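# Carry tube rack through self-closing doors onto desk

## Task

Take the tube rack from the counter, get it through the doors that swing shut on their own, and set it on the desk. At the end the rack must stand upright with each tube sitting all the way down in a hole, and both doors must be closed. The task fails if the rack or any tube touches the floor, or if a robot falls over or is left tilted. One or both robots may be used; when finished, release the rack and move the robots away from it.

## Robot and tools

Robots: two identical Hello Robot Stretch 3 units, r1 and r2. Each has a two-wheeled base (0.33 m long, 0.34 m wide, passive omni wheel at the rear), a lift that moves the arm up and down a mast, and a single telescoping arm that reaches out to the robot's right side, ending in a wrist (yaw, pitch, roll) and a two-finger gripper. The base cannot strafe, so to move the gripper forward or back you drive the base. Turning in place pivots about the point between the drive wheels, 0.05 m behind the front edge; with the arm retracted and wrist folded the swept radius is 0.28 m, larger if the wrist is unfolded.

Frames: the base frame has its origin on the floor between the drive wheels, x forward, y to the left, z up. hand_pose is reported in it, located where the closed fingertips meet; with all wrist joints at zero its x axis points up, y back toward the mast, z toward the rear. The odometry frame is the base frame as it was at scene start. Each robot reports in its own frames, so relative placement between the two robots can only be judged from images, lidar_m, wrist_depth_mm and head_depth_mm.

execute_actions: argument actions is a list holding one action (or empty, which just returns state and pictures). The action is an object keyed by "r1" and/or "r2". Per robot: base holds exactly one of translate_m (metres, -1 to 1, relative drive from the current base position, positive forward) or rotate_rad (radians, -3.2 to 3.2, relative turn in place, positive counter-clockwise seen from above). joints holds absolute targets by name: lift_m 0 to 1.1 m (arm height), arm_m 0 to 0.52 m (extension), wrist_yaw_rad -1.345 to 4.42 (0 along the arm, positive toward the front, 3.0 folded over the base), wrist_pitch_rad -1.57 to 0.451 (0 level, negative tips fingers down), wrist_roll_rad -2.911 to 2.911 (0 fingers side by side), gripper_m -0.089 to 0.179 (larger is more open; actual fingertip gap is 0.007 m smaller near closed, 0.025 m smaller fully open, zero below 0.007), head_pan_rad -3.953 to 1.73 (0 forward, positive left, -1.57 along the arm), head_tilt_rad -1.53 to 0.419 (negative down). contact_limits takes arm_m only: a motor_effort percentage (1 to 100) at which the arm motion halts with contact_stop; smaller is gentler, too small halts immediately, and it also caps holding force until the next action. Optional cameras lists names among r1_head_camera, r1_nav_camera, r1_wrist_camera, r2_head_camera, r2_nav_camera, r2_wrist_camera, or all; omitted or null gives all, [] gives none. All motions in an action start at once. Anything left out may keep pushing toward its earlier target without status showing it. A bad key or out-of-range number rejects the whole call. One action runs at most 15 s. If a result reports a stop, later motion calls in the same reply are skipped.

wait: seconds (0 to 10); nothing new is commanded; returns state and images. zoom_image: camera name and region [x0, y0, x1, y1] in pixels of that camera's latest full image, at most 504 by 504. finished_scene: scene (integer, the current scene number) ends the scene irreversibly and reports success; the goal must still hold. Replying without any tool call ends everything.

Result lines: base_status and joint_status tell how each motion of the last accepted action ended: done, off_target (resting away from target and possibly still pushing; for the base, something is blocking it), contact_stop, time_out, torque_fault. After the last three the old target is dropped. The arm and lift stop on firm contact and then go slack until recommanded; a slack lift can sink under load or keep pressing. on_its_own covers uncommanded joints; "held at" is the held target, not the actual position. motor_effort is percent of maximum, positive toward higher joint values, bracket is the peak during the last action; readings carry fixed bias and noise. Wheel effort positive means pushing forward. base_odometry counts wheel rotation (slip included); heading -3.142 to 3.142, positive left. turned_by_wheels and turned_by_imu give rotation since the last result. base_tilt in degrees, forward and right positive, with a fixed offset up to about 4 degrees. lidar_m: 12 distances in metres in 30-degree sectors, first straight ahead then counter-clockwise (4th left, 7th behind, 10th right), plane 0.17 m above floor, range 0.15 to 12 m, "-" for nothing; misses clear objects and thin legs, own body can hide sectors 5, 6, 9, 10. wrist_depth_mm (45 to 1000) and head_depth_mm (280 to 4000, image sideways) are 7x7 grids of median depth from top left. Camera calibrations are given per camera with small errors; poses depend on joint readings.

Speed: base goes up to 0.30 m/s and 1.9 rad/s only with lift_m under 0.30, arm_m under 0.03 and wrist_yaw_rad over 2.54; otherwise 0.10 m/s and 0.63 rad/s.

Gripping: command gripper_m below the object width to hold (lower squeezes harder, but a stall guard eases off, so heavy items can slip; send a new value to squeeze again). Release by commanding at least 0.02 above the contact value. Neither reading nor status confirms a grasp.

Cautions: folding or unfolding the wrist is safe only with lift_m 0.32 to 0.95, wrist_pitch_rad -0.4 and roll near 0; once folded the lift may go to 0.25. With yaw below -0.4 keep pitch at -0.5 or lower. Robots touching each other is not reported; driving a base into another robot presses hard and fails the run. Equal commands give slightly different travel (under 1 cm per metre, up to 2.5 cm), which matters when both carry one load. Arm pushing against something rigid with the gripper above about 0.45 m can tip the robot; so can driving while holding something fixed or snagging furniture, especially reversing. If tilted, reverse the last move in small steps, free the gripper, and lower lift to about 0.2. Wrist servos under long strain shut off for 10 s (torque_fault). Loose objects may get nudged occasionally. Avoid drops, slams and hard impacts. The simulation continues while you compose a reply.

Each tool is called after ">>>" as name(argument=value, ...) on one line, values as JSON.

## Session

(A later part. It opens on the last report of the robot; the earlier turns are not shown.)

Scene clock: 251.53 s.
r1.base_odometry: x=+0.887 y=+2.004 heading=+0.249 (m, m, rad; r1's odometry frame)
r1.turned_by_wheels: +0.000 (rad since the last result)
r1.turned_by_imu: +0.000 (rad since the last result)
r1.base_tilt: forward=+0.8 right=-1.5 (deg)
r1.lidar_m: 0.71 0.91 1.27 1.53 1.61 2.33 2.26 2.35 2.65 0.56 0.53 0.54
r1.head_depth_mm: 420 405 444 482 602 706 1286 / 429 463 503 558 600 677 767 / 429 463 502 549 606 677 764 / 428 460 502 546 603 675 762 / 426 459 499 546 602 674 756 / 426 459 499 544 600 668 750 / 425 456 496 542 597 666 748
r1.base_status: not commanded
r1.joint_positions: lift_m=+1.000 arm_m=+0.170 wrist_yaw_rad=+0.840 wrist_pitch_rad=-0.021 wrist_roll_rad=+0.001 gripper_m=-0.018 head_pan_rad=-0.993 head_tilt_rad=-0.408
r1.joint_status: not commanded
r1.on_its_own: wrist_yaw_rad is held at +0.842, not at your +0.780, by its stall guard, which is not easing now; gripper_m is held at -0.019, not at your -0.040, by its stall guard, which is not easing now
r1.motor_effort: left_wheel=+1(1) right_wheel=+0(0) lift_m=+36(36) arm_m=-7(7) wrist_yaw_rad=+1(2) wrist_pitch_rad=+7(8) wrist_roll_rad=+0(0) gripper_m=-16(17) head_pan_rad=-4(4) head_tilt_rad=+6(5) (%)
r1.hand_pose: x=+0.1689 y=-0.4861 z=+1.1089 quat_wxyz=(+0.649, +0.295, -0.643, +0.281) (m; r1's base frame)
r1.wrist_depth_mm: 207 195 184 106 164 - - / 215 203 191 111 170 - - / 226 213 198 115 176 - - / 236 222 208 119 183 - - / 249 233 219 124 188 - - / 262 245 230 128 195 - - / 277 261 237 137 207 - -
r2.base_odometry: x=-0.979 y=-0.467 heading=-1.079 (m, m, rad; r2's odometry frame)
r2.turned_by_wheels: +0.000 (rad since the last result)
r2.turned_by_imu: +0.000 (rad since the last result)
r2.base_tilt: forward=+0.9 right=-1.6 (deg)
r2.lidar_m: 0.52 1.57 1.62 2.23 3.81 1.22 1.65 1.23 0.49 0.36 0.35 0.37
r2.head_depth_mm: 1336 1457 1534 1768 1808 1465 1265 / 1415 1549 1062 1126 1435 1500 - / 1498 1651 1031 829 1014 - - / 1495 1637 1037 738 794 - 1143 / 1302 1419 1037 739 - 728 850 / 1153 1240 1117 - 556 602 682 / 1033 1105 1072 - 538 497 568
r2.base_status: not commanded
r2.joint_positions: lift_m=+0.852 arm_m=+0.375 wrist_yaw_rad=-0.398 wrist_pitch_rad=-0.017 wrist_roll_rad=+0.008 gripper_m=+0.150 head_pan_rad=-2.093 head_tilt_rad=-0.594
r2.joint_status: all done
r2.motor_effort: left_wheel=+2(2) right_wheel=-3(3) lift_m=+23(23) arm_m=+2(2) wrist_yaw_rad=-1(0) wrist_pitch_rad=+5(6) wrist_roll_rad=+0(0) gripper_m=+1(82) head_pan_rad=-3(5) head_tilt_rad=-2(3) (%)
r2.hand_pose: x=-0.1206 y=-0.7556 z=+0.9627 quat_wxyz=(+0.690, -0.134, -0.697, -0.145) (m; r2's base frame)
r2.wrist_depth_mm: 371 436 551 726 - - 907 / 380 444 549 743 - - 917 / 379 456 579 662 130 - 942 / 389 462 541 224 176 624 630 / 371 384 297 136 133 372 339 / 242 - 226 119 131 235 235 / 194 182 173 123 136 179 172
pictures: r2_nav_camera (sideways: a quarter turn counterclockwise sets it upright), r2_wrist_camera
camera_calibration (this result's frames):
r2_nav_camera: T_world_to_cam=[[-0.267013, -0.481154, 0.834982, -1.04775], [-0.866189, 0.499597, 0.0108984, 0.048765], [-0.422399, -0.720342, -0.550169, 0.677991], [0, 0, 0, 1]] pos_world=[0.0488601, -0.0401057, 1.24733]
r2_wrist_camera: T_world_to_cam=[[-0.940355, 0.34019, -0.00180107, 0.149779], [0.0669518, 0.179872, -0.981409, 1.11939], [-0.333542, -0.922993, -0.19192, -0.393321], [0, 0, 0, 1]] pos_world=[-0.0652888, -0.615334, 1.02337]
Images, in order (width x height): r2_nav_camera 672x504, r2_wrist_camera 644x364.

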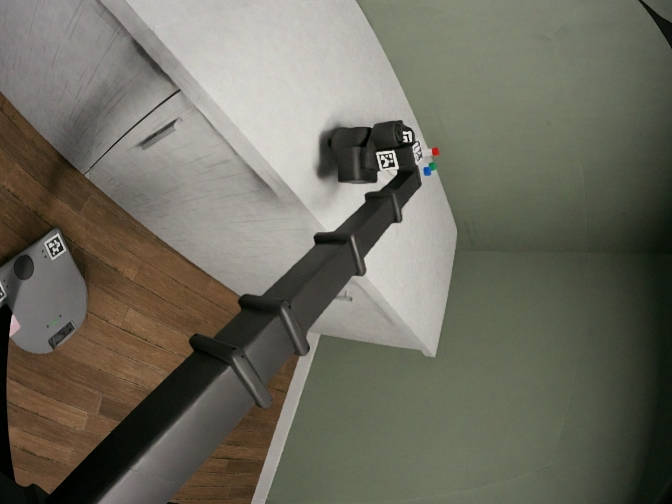

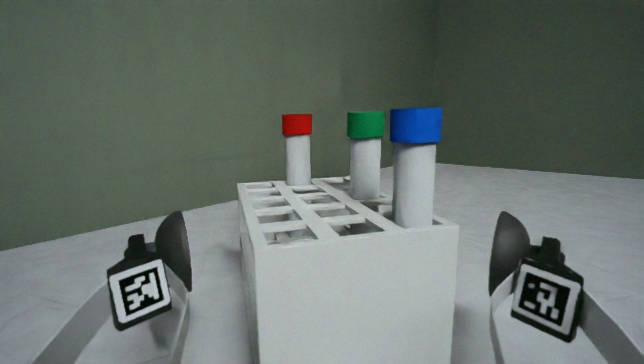

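>>> execute_actions(actions=[{"r2":{"joints":{"wrist_yaw_rad":-0.27,"lift_m":0.838}}}], cameras=["r2_wrist_camera"])

>>> execute_actions(actions=[{"r2":{"base":{"translate_m":-0.015},"joints":{"arm_m":0.43}}}], cameras=["r2_wrist_camera"])

Scene clock: 256.50 s.
r1.base_odometry: x=+0.887 y=+2.004 heading=+0.249 (m, m, rad; r1's odometry frame)
r1.turned_by_wheels: +0.000 (rad since the last result)
r1.turned_by_imu: -0.001 (rad since the last result)
r1.base_tilt: forward=+0.8 right=-1.5 (deg)
r1.lidar_m: 0.71 0.91 1.27 1.53 1.61 2.34 2.25 2.35 2.65 0.56 0.53 0.54
r1.head_depth_mm: 418 406 444 480 602 701 1289 / 430 464 503 558 597 679 767 / 429 462 500 550 605 675 764 / 427 461 501 549 605 675 761 / 426 461 499 544 601 671 757 / 425 459 498 543 600 670 749 / 425 457 496 543 597 667 746
r1.base_status: not commanded
r1.joint_positions: lift_m=+1.000 arm_m=+0.170 wrist_yaw_rad=+0.840 wrist_pitch_rad=-0.021 wrist_roll_rad=+0.001 gripper_m=-0.018 head_pan_rad=-0.993 head_tilt_rad=-0.408
r1.joint_status: not commanded
r1.on_its_own: wrist_yaw_rad is held at +0.842, not at your +0.780, by its stall guard, which is not easing now; gripper_m is held at -0.019, not at your -0.040, by its stall guard, which is not easing now
r1.motor_effort: left_wheel=+0(1) right_wheel=+0(0) lift_m=+36(36) arm_m=-7(7) wrist_yaw_rad=+2(2) wrist_pitch_rad=+7(7) wrist_roll_rad=+0(0) gripper_m=-17(17) head_pan_rad=-4(5) head_tilt_rad=+5(6) (%)
r1.hand_pose: x=+0.1689 y=-0.4861 z=+1.1089 quat_wxyz=(+0.649, +0.295, -0.643, +0.281) (m; r1's base frame)
r1.wrist_depth_mm: 206 195 183 106 164 - - / 215 203 191 111 170 - - / 225 212 199 115 176 - - / 236 223 207 119 183 - - / 248 234 219 124 188 - - / 262 244 230 128 194 - - / 277 260 236 137 208 - -
r2.base_odometry: x=-0.979 y=-0.467 heading=-1.079 (m, m, rad; r2's odometry frame)
r2.turned_by_wheels: +0.000 (rad since the last result)
r2.turned_by_imu: +0.000 (rad since the last result)
r2.base_tilt: forward=+1.0 right=-1.6 (deg)
r2.lidar_m: 0.52 1.57 1.62 2.24 3.84 1.23 1.64 1.23 0.49 0.37 0.35 0.37
r2.head_depth_mm: 1329 1458 1541 1770 1817 1461 1231 / 1417 1550 1062 1128 1439 1462 - / 1502 1648 1034 827 1015 - - / 1497 1638 1037 738 807 - 1143 / 1306 1419 1038 741 - 731 848 / 1155 1240 1082 - 541 602 682 / 1033 1107 1047 - 520 497 570
r2.base_status: not commanded
r2.joint_positions: lift_m=+0.839 arm_m=+0.375 wrist_yaw_rad=-0.275 wrist_pitch_rad=-0.005 wrist_roll_rad=+0.008 gripper_m=+0.150 head_pan_rad=-2.093 head_tilt_rad=-0.594
r2.joint_status: lift_m contact_stop (moved -0.013 of -0.014); the others done
r2.on_its_own: lift_m is slack since a contact_stop, until your next command for it
r2.motor_effort: left_wheel=+0(2) right_wheel=+1(3) lift_m=+33(29) arm_m=+1(1) wrist_yaw_rad=+3(3) wrist_pitch_rad=+2(6) wrist_roll_rad=+0(0) gripper_m=+0(0) head_pan_rad=-4(3) head_tilt_rad=-3(2) (%)
r2.hand_pose: x=-0.0911 y=-0.7663 z=+0.9523 quat_wxyz=(+0.698, -0.095, -0.703, -0.099) (m; r2's base frame)
r2.wrist_depth_mm: 359 410 505 620 842 - 926 / 363 420 506 630 813 - 934 / 372 427 519 593 170 - 973 / 374 440 526 189 172 513 596 / 359 371 331 115 118 121 319 / 227 - 223 118 121 123 217 / 180 170 168 122 125 141 158
pictures: r2_wrist_camera
camera_calibration (this result's frames):
r2_wrist_camera: T_world_to_cam=[[-0.97497, 0.222332, -0.00122051, 0.0871852], [0.0413611, 0.175977, -0.983525, 1.10581], [-0.218455, -0.958958, -0.180768, -0.423016], [0, 0, 0, 1]] pos_world=[-0.0531444, -0.619636, 1.01123]
Images, in order (width x height): r2_wrist_camera 644x364.

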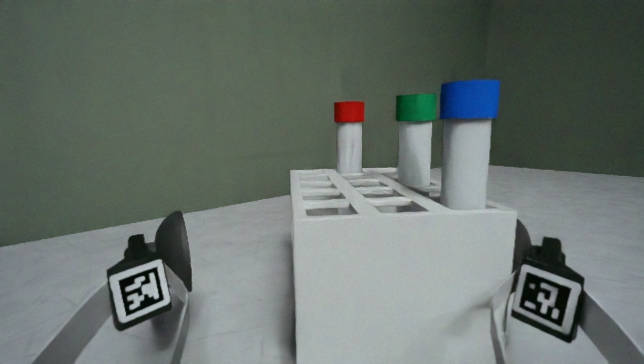

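not run: a stop came earlier in this reply.

>>> execute_actions(actions=[{"r2":{"base":{"translate_m":-0.04},"joints":{"lift_m":0.846}}}], cameras=[])

>>> execute_actions(actions=[{"r2":{"base":{"translate_m":-0.015},"joints":{"arm_m":0.44}}}], cameras=["r2_wrist_camera"])

Scene clock: 261.37 s.
r1.base_odometry: x=+0.887 y=+2.004 heading=+0.249 (m, m, rad; r1's odometry frame)
r1.turned_by_wheels: +0.000 (rad since the last result)
r1.turned_by_imu: -0.001 (rad since the last result)
r1.base_tilt: forward=+0.8 right=-1.6 (deg)
r1.lidar_m: 0.71 0.91 1.27 1.53 1.61 2.33 2.26 2.35 2.64 0.56 0.53 0.54
r1.head_depth_mm: 419 406 445 482 602 703 1285 / 430 463 505 558 599 681 766 / 429 462 501 549 606 677 766 / 428 462 500 547 604 674 760 / 426 459 500 545 601 672 756 / 425 458 499 544 599 666 753 / 424 458 496 543 598 664 752
r1.base_status: not commanded
r1.joint_positions: lift_m=+1.000 arm_m=+0.170 wrist_yaw_rad=+0.840 wrist_pitch_rad=-0.021 wrist_roll_rad=+0.001 gripper_m=-0.018 head_pan_rad=-0.993 head_tilt_rad=-0.408
r1.joint_status: not commanded
r1.on_its_own: wrist_yaw_rad is held at +0.842, not at your +0.780, by its stall guard, which is not easing now; gripper_m is held at -0.019, not at your -0.040, by its stall guard, which is not easing now
r1.motor_effort: left_wheel=+0(1) right_wheel=-1(0) lift_m=+35(36) arm_m=-7(7) wrist_yaw_rad=+1(2) wrist_pitch_rad=+7(7) wrist_roll_rad=+0(0) gripper_m=-16(16) head_pan_rad=-4(5) head_tilt_rad=+5(5) (%)
r1.hand_pose: x=+0.1689 y=-0.4861 z=+1.1089 quat_wxyz=(+0.649, +0.295, -0.643, +0.281) (m; r1's base frame)
r1.wrist_depth_mm: 207 196 183 106 164 - - / 215 203 191 111 170 - - / 226 212 199 115 176 - - / 236 222 207 119 183 - - / 249 232 219 124 189 - - / 262 245 229 128 195 - - / 279 260 235 137 208 - -
r2.base_odometry: x=-0.998 y=-0.431 heading=-1.079 (m, m, rad; r2's odometry frame)
r2.turned_by_wheels: +0.000 (rad since the last result)
r2.turned_by_imu: +0.000 (rad since the last result)
r2.base_tilt: forward=+1.0 right=-1.7 (deg)
r2.lidar_m: 0.55 1.60 1.66 2.28 3.79 1.19 1.61 1.56 0.51 0.38 0.37 0.39
r2.head_depth_mm: 1307 1424 1547 1731 1804 1452 1249 / 1384 1507 1099 1187 1643 1492 - / 1471 1618 1032 871 1072 - - / 1507 1657 1036 740 841 - 1167 / 1330 1437 1038 740 - 769 899 / 1175 1275 1077 - 564 637 721 / 1054 1130 1047 - 519 542 601
r2.base_status: done
r2.joint_positions: lift_m=+0.846 arm_m=+0.375 wrist_yaw_rad=-0.272 wrist_pitch_rad=-0.017 wrist_roll_rad=+0.008 gripper_m=+0.150 head_pan_rad=-2.093 head_tilt_rad=-0.594
r2.joint_status: all done
r2.motor_effort: left_wheel=+2(2) right_wheel=-2(9) lift_m=+43(45) arm_m=+2(1) wrist_yaw_rad=+1(4) wrist_pitch_rad=+6(6) wrist_roll_rad=+0(0) gripper_m=+0(0) head_pan_rad=-4(2) head_tilt_rad=-3(2) (%)
r2.hand_pose: x=-0.0903 y=-0.7662 z=+0.9560 quat_wxyz=(+0.697, -0.090, -0.704, -0.102) (m; r2's base frame)
r2.wrist_depth_mm: 370 428 512 653 838 - 920 / 378 441 529 629 885 - 924 / 383 447 541 206 913 - 948 / 391 447 512 193 445 582 577 / 338 368 107 111 115 353 324 / 227 - 109 113 118 221 221 / 182 173 112 117 122 169 162
pictures: none
No camera images: the call's "cameras" was empty. Leave "cameras" out to get every camera's image.

Scene clock: 263.00 s.
r1.base_odometry: x=+0.887 y=+2.004 heading=+0.249 (m, m, rad; r1's odometry frame)
r1.turned_by_wheels: +0.000 (rad since the last result)
r1.turned_by_imu: +0.000 (rad since the last result)
r1.base_tilt: forward=+0.9 right=-1.4 (deg)
r1.lidar_m: 0.70 0.92 1.26 1.53 1.61 2.33 2.26 2.35 2.65 0.56 0.53 0.54
r1.head_depth_mm: 418 405 443 481 603 703 1291 / 430 464 501 558 599 680 768 / 429 462 502 551 607 676 765 / 428 462 502 548 604 675 763 / 427 460 500 546 604 671 758 / 425 460 497 542 600 670 757 / 426 457 497 541 598 664 747
r1.base_status: not commanded
r1.joint_positions: lift_m=+1.000 arm_m=+0.170 wrist_yaw_rad=+0.840 wrist_pitch_rad=-0.021 wrist_roll_rad=+0.001 gripper_m=-0.018 head_pan_rad=-0.993 head_tilt_rad=-0.408
r1.joint_status: not commanded
r1.on_its_own: wrist_yaw_rad is held at +0.842, not at your +0.780, by its stall guard, which is not easing now; gripper_m is held at -0.019, not at your -0.040, by its stall guard, which is not easing now
r1.motor_effort: left_wheel=+1(1) right_wheel=+0(1) lift_m=+36(36) arm_m=-7(7) wrist_yaw_rad=+2(2) wrist_pitch_rad=+7(7) wrist_roll_rad=+0(0) gripper_m=-17(16) head_pan_rad=-5(5) head_tilt_rad=+6(5) (%)
r1.hand_pose: x=+0.1689 y=-0.4861 z=+1.1089 quat_wxyz=(+0.649, +0.295, -0.643, +0.281) (m; r1's base frame)
r1.wrist_depth_mm: 206 195 183 107 164 - - / 215 204 191 111 170 - - / 226 212 199 115 176 - - / 236 222 206 119 183 - - / 248 234 219 124 189 - - / 263 244 229 128 194 - - / 278 261 235 137 208 - -
r2.base_odometry: x=-1.005 y=-0.418 heading=-1.079 (m, m, rad; r2's odometry frame)
r2.turned_by_wheels: +0.000 (rad since the last result)
r2.turned_by_imu: +0.000 (rad since the last result)
r2.base_tilt: forward=+1.0 right=-1.7 (deg)
r2.lidar_m: 0.56 1.61 1.67 2.30 3.79 1.18 1.60 1.54 0.52 0.39 0.38 0.40
r2.head_depth_mm: 1296 1409 1526 1713 1793 1454 1248 / 1364 1501 1100 1214 1638 1499 - / 1457 1601 1035 915 1095 - - / 1503 1653 1033 748 847 - 1169 / 1340 1445 1037 740 - 784 915 / 1188 1282 1116 648 577 648 736 / 1061 1136 1150 - 537 553 613
r2.base_status: done
r2.joint_positions: lift_m=+0.846 arm_m=+0.440 wrist_yaw_rad=-0.272 wrist_pitch_rad=-0.017 wrist_roll_rad=+0.008 gripper_m=+0.150 head_pan_rad=-2.093 head_tilt_rad=-0.594
r2.joint_status: all done
r2.motor_effort: left_wheel=+2(2) right_wheel=-2(8) lift_m=+43(43) arm_m=+2(3) wrist_yaw_rad=+2(2) wrist_pitch_rad=+6(6) wrist_roll_rad=+0(0) gripper_m=+0(1) head_pan_rad=-3(3) head_tilt_rad=-2(3) (%)
r2.hand_pose: x=-0.0901 y=-0.8311 z=+0.9559 quat_wxyz=(+0.697, -0.090, -0.704, -0.102) (m; r2's base frame)
r2.wrist_depth_mm: 336 380 461 577 783 - 881 / 340 392 480 578 689 998 857 / 349 398 468 170 80 - 902 / 354 405 449 165 82 578 593 / 347 378 115 115 85 338 320 / 228 74 85 72 76 81 220 / 182 110 65 71 78 154 160
pictures: r2_wrist_camera
camera_calibration (this result's frames):
r2_wrist_camera: T_world_to_cam=[[-0.975753, 0.218867, -0.00183116, 0.100178], [0.0438878, 0.18745, -0.981293, 1.1283], [-0.21443, -0.95758, -0.192511, -0.471592], [0, 0, 0, 1]] pos_world=[-0.0528932, -0.685014, 1.01659]
Images, in order (width x height): r2_wrist_camera 644x364.

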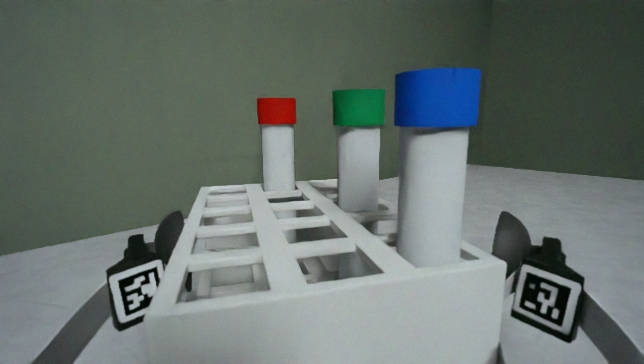

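>>> execute_actions(actions=[{"r2":{"joints":{"gripper_m":0.045}}}], cameras=["r2_wrist_camera"])

>>> execute_actions(actions=[{"r2":{"joints":{"lift_m":0.89}}}], cameras=["r2_wrist_camera"])

Scene clock: 266.97 s.
r1.base_odometry: x=+0.887 y=+2.004 heading=+0.249 (m, m, rad; r1's odometry frame)
r1.turned_by_wheels: +0.000 (rad since the last result)
r1.turned_by_imu: -0.001 (rad since the last result)
r1.base_tilt: forward=+0.8 right=-1.5 (deg)
r1.lidar_m: 0.71 0.92 1.27 1.53 1.61 2.33 2.26 2.35 2.65 0.56 0.53 0.54
r1.head_depth_mm: 419 405 445 481 602 704 1280 / 431 464 503 560 598 678 768 / 429 461 503 549 606 676 762 / 428 462 501 549 604 674 759 / 426 460 499 546 603 669 757 / 426 458 498 544 599 669 756 / 425 457 497 543 598 667 753
r1.base_status: not commanded
r1.joint_positions: lift_m=+1.000 arm_m=+0.170 wrist_yaw_rad=+0.840 wrist_pitch_rad=-0.021 wrist_roll_rad=+0.001 gripper_m=-0.018 head_pan_rad=-0.993 head_tilt_rad=-0.408
r1.joint_status: not commanded
r1.on_its_own: wrist_yaw_rad is held at +0.842, not at your +0.780, by its stall guard, which is not easing now; gripper_m is held at -0.019, not at your -0.040, by its stall guard, which is not easing now
r1.motor_effort: left_wheel=+1(1) right_wheel=-1(0) lift_m=+36(36) arm_m=-7(7) wrist_yaw_rad=+2(2) wrist_pitch_rad=+8(8) wrist_roll_rad=+0(0) gripper_m=-17(17) head_pan_rad=-5(5) head_tilt_rad=+5(6) (%)
r1.hand_pose: x=+0.1689 y=-0.4861 z=+1.1089 quat_wxyz=(+0.649, +0.295, -0.643, +0.281) (m; r1's base frame)
r1.wrist_depth_mm: 207 195 184 106 164 - - / 215 204 190 111 170 - - / 226 213 199 115 176 - - / 236 222 207 120 181 - - / 248 233 220 124 189 - - / 261 244 230 128 194 - - / 277 260 236 137 208 - -
r2.base_odometry: x=-1.005 y=-0.418 heading=-1.079 (m, m, rad; r2's odometry frame)
r2.turned_by_wheels: +0.000 (rad since the last result)
r2.turned_by_imu: +0.000 (rad since the last result)
r2.base_tilt: forward=+0.9 right=-1.7 (deg)
r2.lidar_m: 0.56 1.61 1.67 2.30 3.78 1.18 1.60 1.54 0.52 0.39 0.38 0.40
r2.head_depth_mm: 1302 1410 1525 1719 1808 1465 1251 / 1370 1497 1100 1217 1635 1507 - / 1454 1604 1034 915 1097 - - / 1512 1661 1037 748 848 - 1167 / 1337 1448 1036 742 - 786 916 / 1189 1277 1112 648 576 650 735 / 1064 1135 1139 625 537 553 615
r2.base_status: not commanded
r2.joint_positions: lift_m=+0.846 arm_m=+0.440 wrist_yaw_rad=-0.272 wrist_pitch_rad=-0.012 wrist_roll_rad=+0.008 gripper_m=+0.047 head_pan_rad=-2.093 head_tilt_rad=-0.594
r2.joint_status: all done
r2.motor_effort: left_wheel=+1(2) right_wheel=-2(2) lift_m=+42(43) arm_m=+3(2) wrist_yaw_rad=+1(2) wrist_pitch_rad=+4(5) wrist_roll_rad=+0(0) gripper_m=-35(100) head_pan_rad=-1(2) head_tilt_rad=-2(3) (%)
r2.hand_pose: x=-0.0901 y=-0.8313 z=+0.9573 quat_wxyz=(+0.698, -0.092, -0.704, -0.100) (m; r2's base frame)
r2.wrist_depth_mm: 334 386 459 575 772 - 875 / 339 390 471 583 689 - 883 / 343 392 457 174 82 - 876 / 353 412 181 148 86 617 591 / 347 383 117 119 87 360 327 / 233 77 86 74 80 86 224 / 185 159 66 73 81 157 166
pictures: r2_wrist_camera
camera_calibration (this result's frames):
r2_wrist_camera: T_world_to_cam=[[-0.975763, 0.218823, -0.00166052, 0.0999834], [0.042534, 0.182211, -0.982339, 1.12625], [-0.214656, -0.958601, -0.187102, -0.477525], [0, 0, 0, 1]] pos_world=[-0.0528475, -0.684851, 1.01718]
Images, in order (width x height): r2_wrist_camera 644x364.

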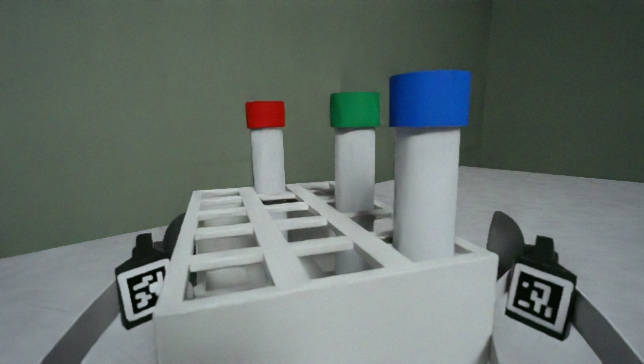

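Scene clock: 268.20 s.
r1.base_odometry: x=+0.887 y=+2.004 heading=+0.249 (m, m, rad; r1's odometry frame)
r1.turned_by_wheels: +0.000 (rad since the last result)
r1.turned_by_imu: +0.000 (rad since the last result)
r1.base_tilt: forward=+0.9 right=-1.5 (deg)
r1.lidar_m: 0.71 0.92 1.27 1.53 1.61 2.34 2.25 2.35 2.65 0.56 0.53 0.54
r1.head_depth_mm: 419 405 444 481 602 705 1288 / 429 464 504 557 603 677 768 / 429 462 501 548 607 677 769 / 428 462 501 548 604 673 758 / 427 460 499 544 602 671 755 / 426 460 499 545 602 671 750 / 425 457 497 541 598 666 752
r1.base_status: not commanded
r1.joint_positions: lift_m=+1.000 arm_m=+0.170 wrist_yaw_rad=+0.840 wrist_pitch_rad=-0.021 wrist_roll_rad=+0.001 gripper_m=-0.018 head_pan_rad=-0.993 head_tilt_rad=-0.408
r1.joint_status: not commanded
r1.on_its_own: wrist_yaw_rad is held at +0.842, not at your +0.780, by its stall guard, which is not easing now; gripper_m is held at -0.019, not at your -0.040, by its stall guard, which is not easing now
r1.motor_effort: left_wheel=+1(1) right_wheel=+0(0) lift_m=+36(36) arm_m=-7(7) wrist_yaw_rad=+2(2) wrist_pitch_rad=+8(8) wrist_roll_rad=+0(0) gripper_m=-18(17) head_pan_rad=-5(4) head_tilt_rad=+6(5) (%)
r1.hand_pose: x=+0.1689 y=-0.4861 z=+1.1089 quat_wxyz=(+0.649, +0.295, -0.643, +0.281) (m; r1's base frame)
r1.wrist_depth_mm: 206 195 184 106 164 - - / 216 204 191 111 170 - - / 225 213 200 115 176 - - / 236 223 207 120 183 - - / 248 234 220 124 189 - - / 262 244 230 128 194 - - / 277 260 237 137 208 - -
r2.base_odometry: x=-1.005 y=-0.418 heading=-1.079 (m, m, rad; r2's odometry frame)
r2.turned_by_wheels: +0.000 (rad since the last result)
r2.turned_by_imu: +0.000 (rad since the last result)
r2.base_tilt: forward=+0.9 right=-1.6 (deg)
r2.lidar_m: 0.56 1.62 1.68 2.30 3.80 1.18 1.60 1.54 0.52 0.39 0.38 0.40
r2.head_depth_mm: 1289 1412 1533 1713 1811 1495 - / 1370 1506 1103 1217 1648 - - / 1456 1602 1027 915 1065 - 1193 / 1509 1647 1034 774 - 1020 1193 / 1342 1456 1037 - 682 788 914 / 1186 1279 1198 676 576 649 732 / 1066 1131 1144 651 537 553 614
r2.base_status: not commanded
r2.joint_positions: lift_m=+0.890 arm_m=+0.440 wrist_yaw_rad=-0.272 wrist_pitch_rad=-0.027 wrist_roll_rad=+0.008 gripper_m=+0.054 head_pan_rad=-2.093 head_tilt_rad=-0.594
r2.joint_status: all done
r2.on_its_own: gripper_m is held at +0.053, not at your +0.045, by its stall guard, which is still easing
r2.motor_effort: left_wheel=+1(2) right_wheel=-2(2) lift_m=+43(45) arm_m=+2(2) wrist_yaw_rad=+1(2) wrist_pitch_rad=+9(9) wrist_roll_rad=+0(0) gripper_m=-33(35) head_pan_rad=-2(3) head_tilt_rad=-3(2) (%)
r2.hand_pose: x=-0.0900 y=-0.8308 z=+0.9973 quat_wxyz=(+0.697, -0.086, -0.704, -0.105) (m; r2's base frame)
r2.wrist_depth_mm: 332 383 463 582 761 966 891 / 340 389 465 580 129 - 858 / 345 394 453 176 84 - 877 / 351 404 183 174 87 987 882 / 358 409 119 119 89 477 421 / 343 78 86 74 80 87 296 / 241 214 66 73 82 211 229
pictures: r2_wrist_camera
camera_calibration (this result's frames):
r2_wrist_camera: T_world_to_cam=[[-0.975756, 0.21885, -0.00244491, 0.10088], [0.0465526, 0.196617, -0.979375, 1.1749], [-0.213855, -0.955744, -0.202038, -0.452258], [0, 0, 0, 1]] pos_world=[-0.0529784, -0.685325, 1.05954]
Images, in order (width x height): r2_wrist_camera 644x364.

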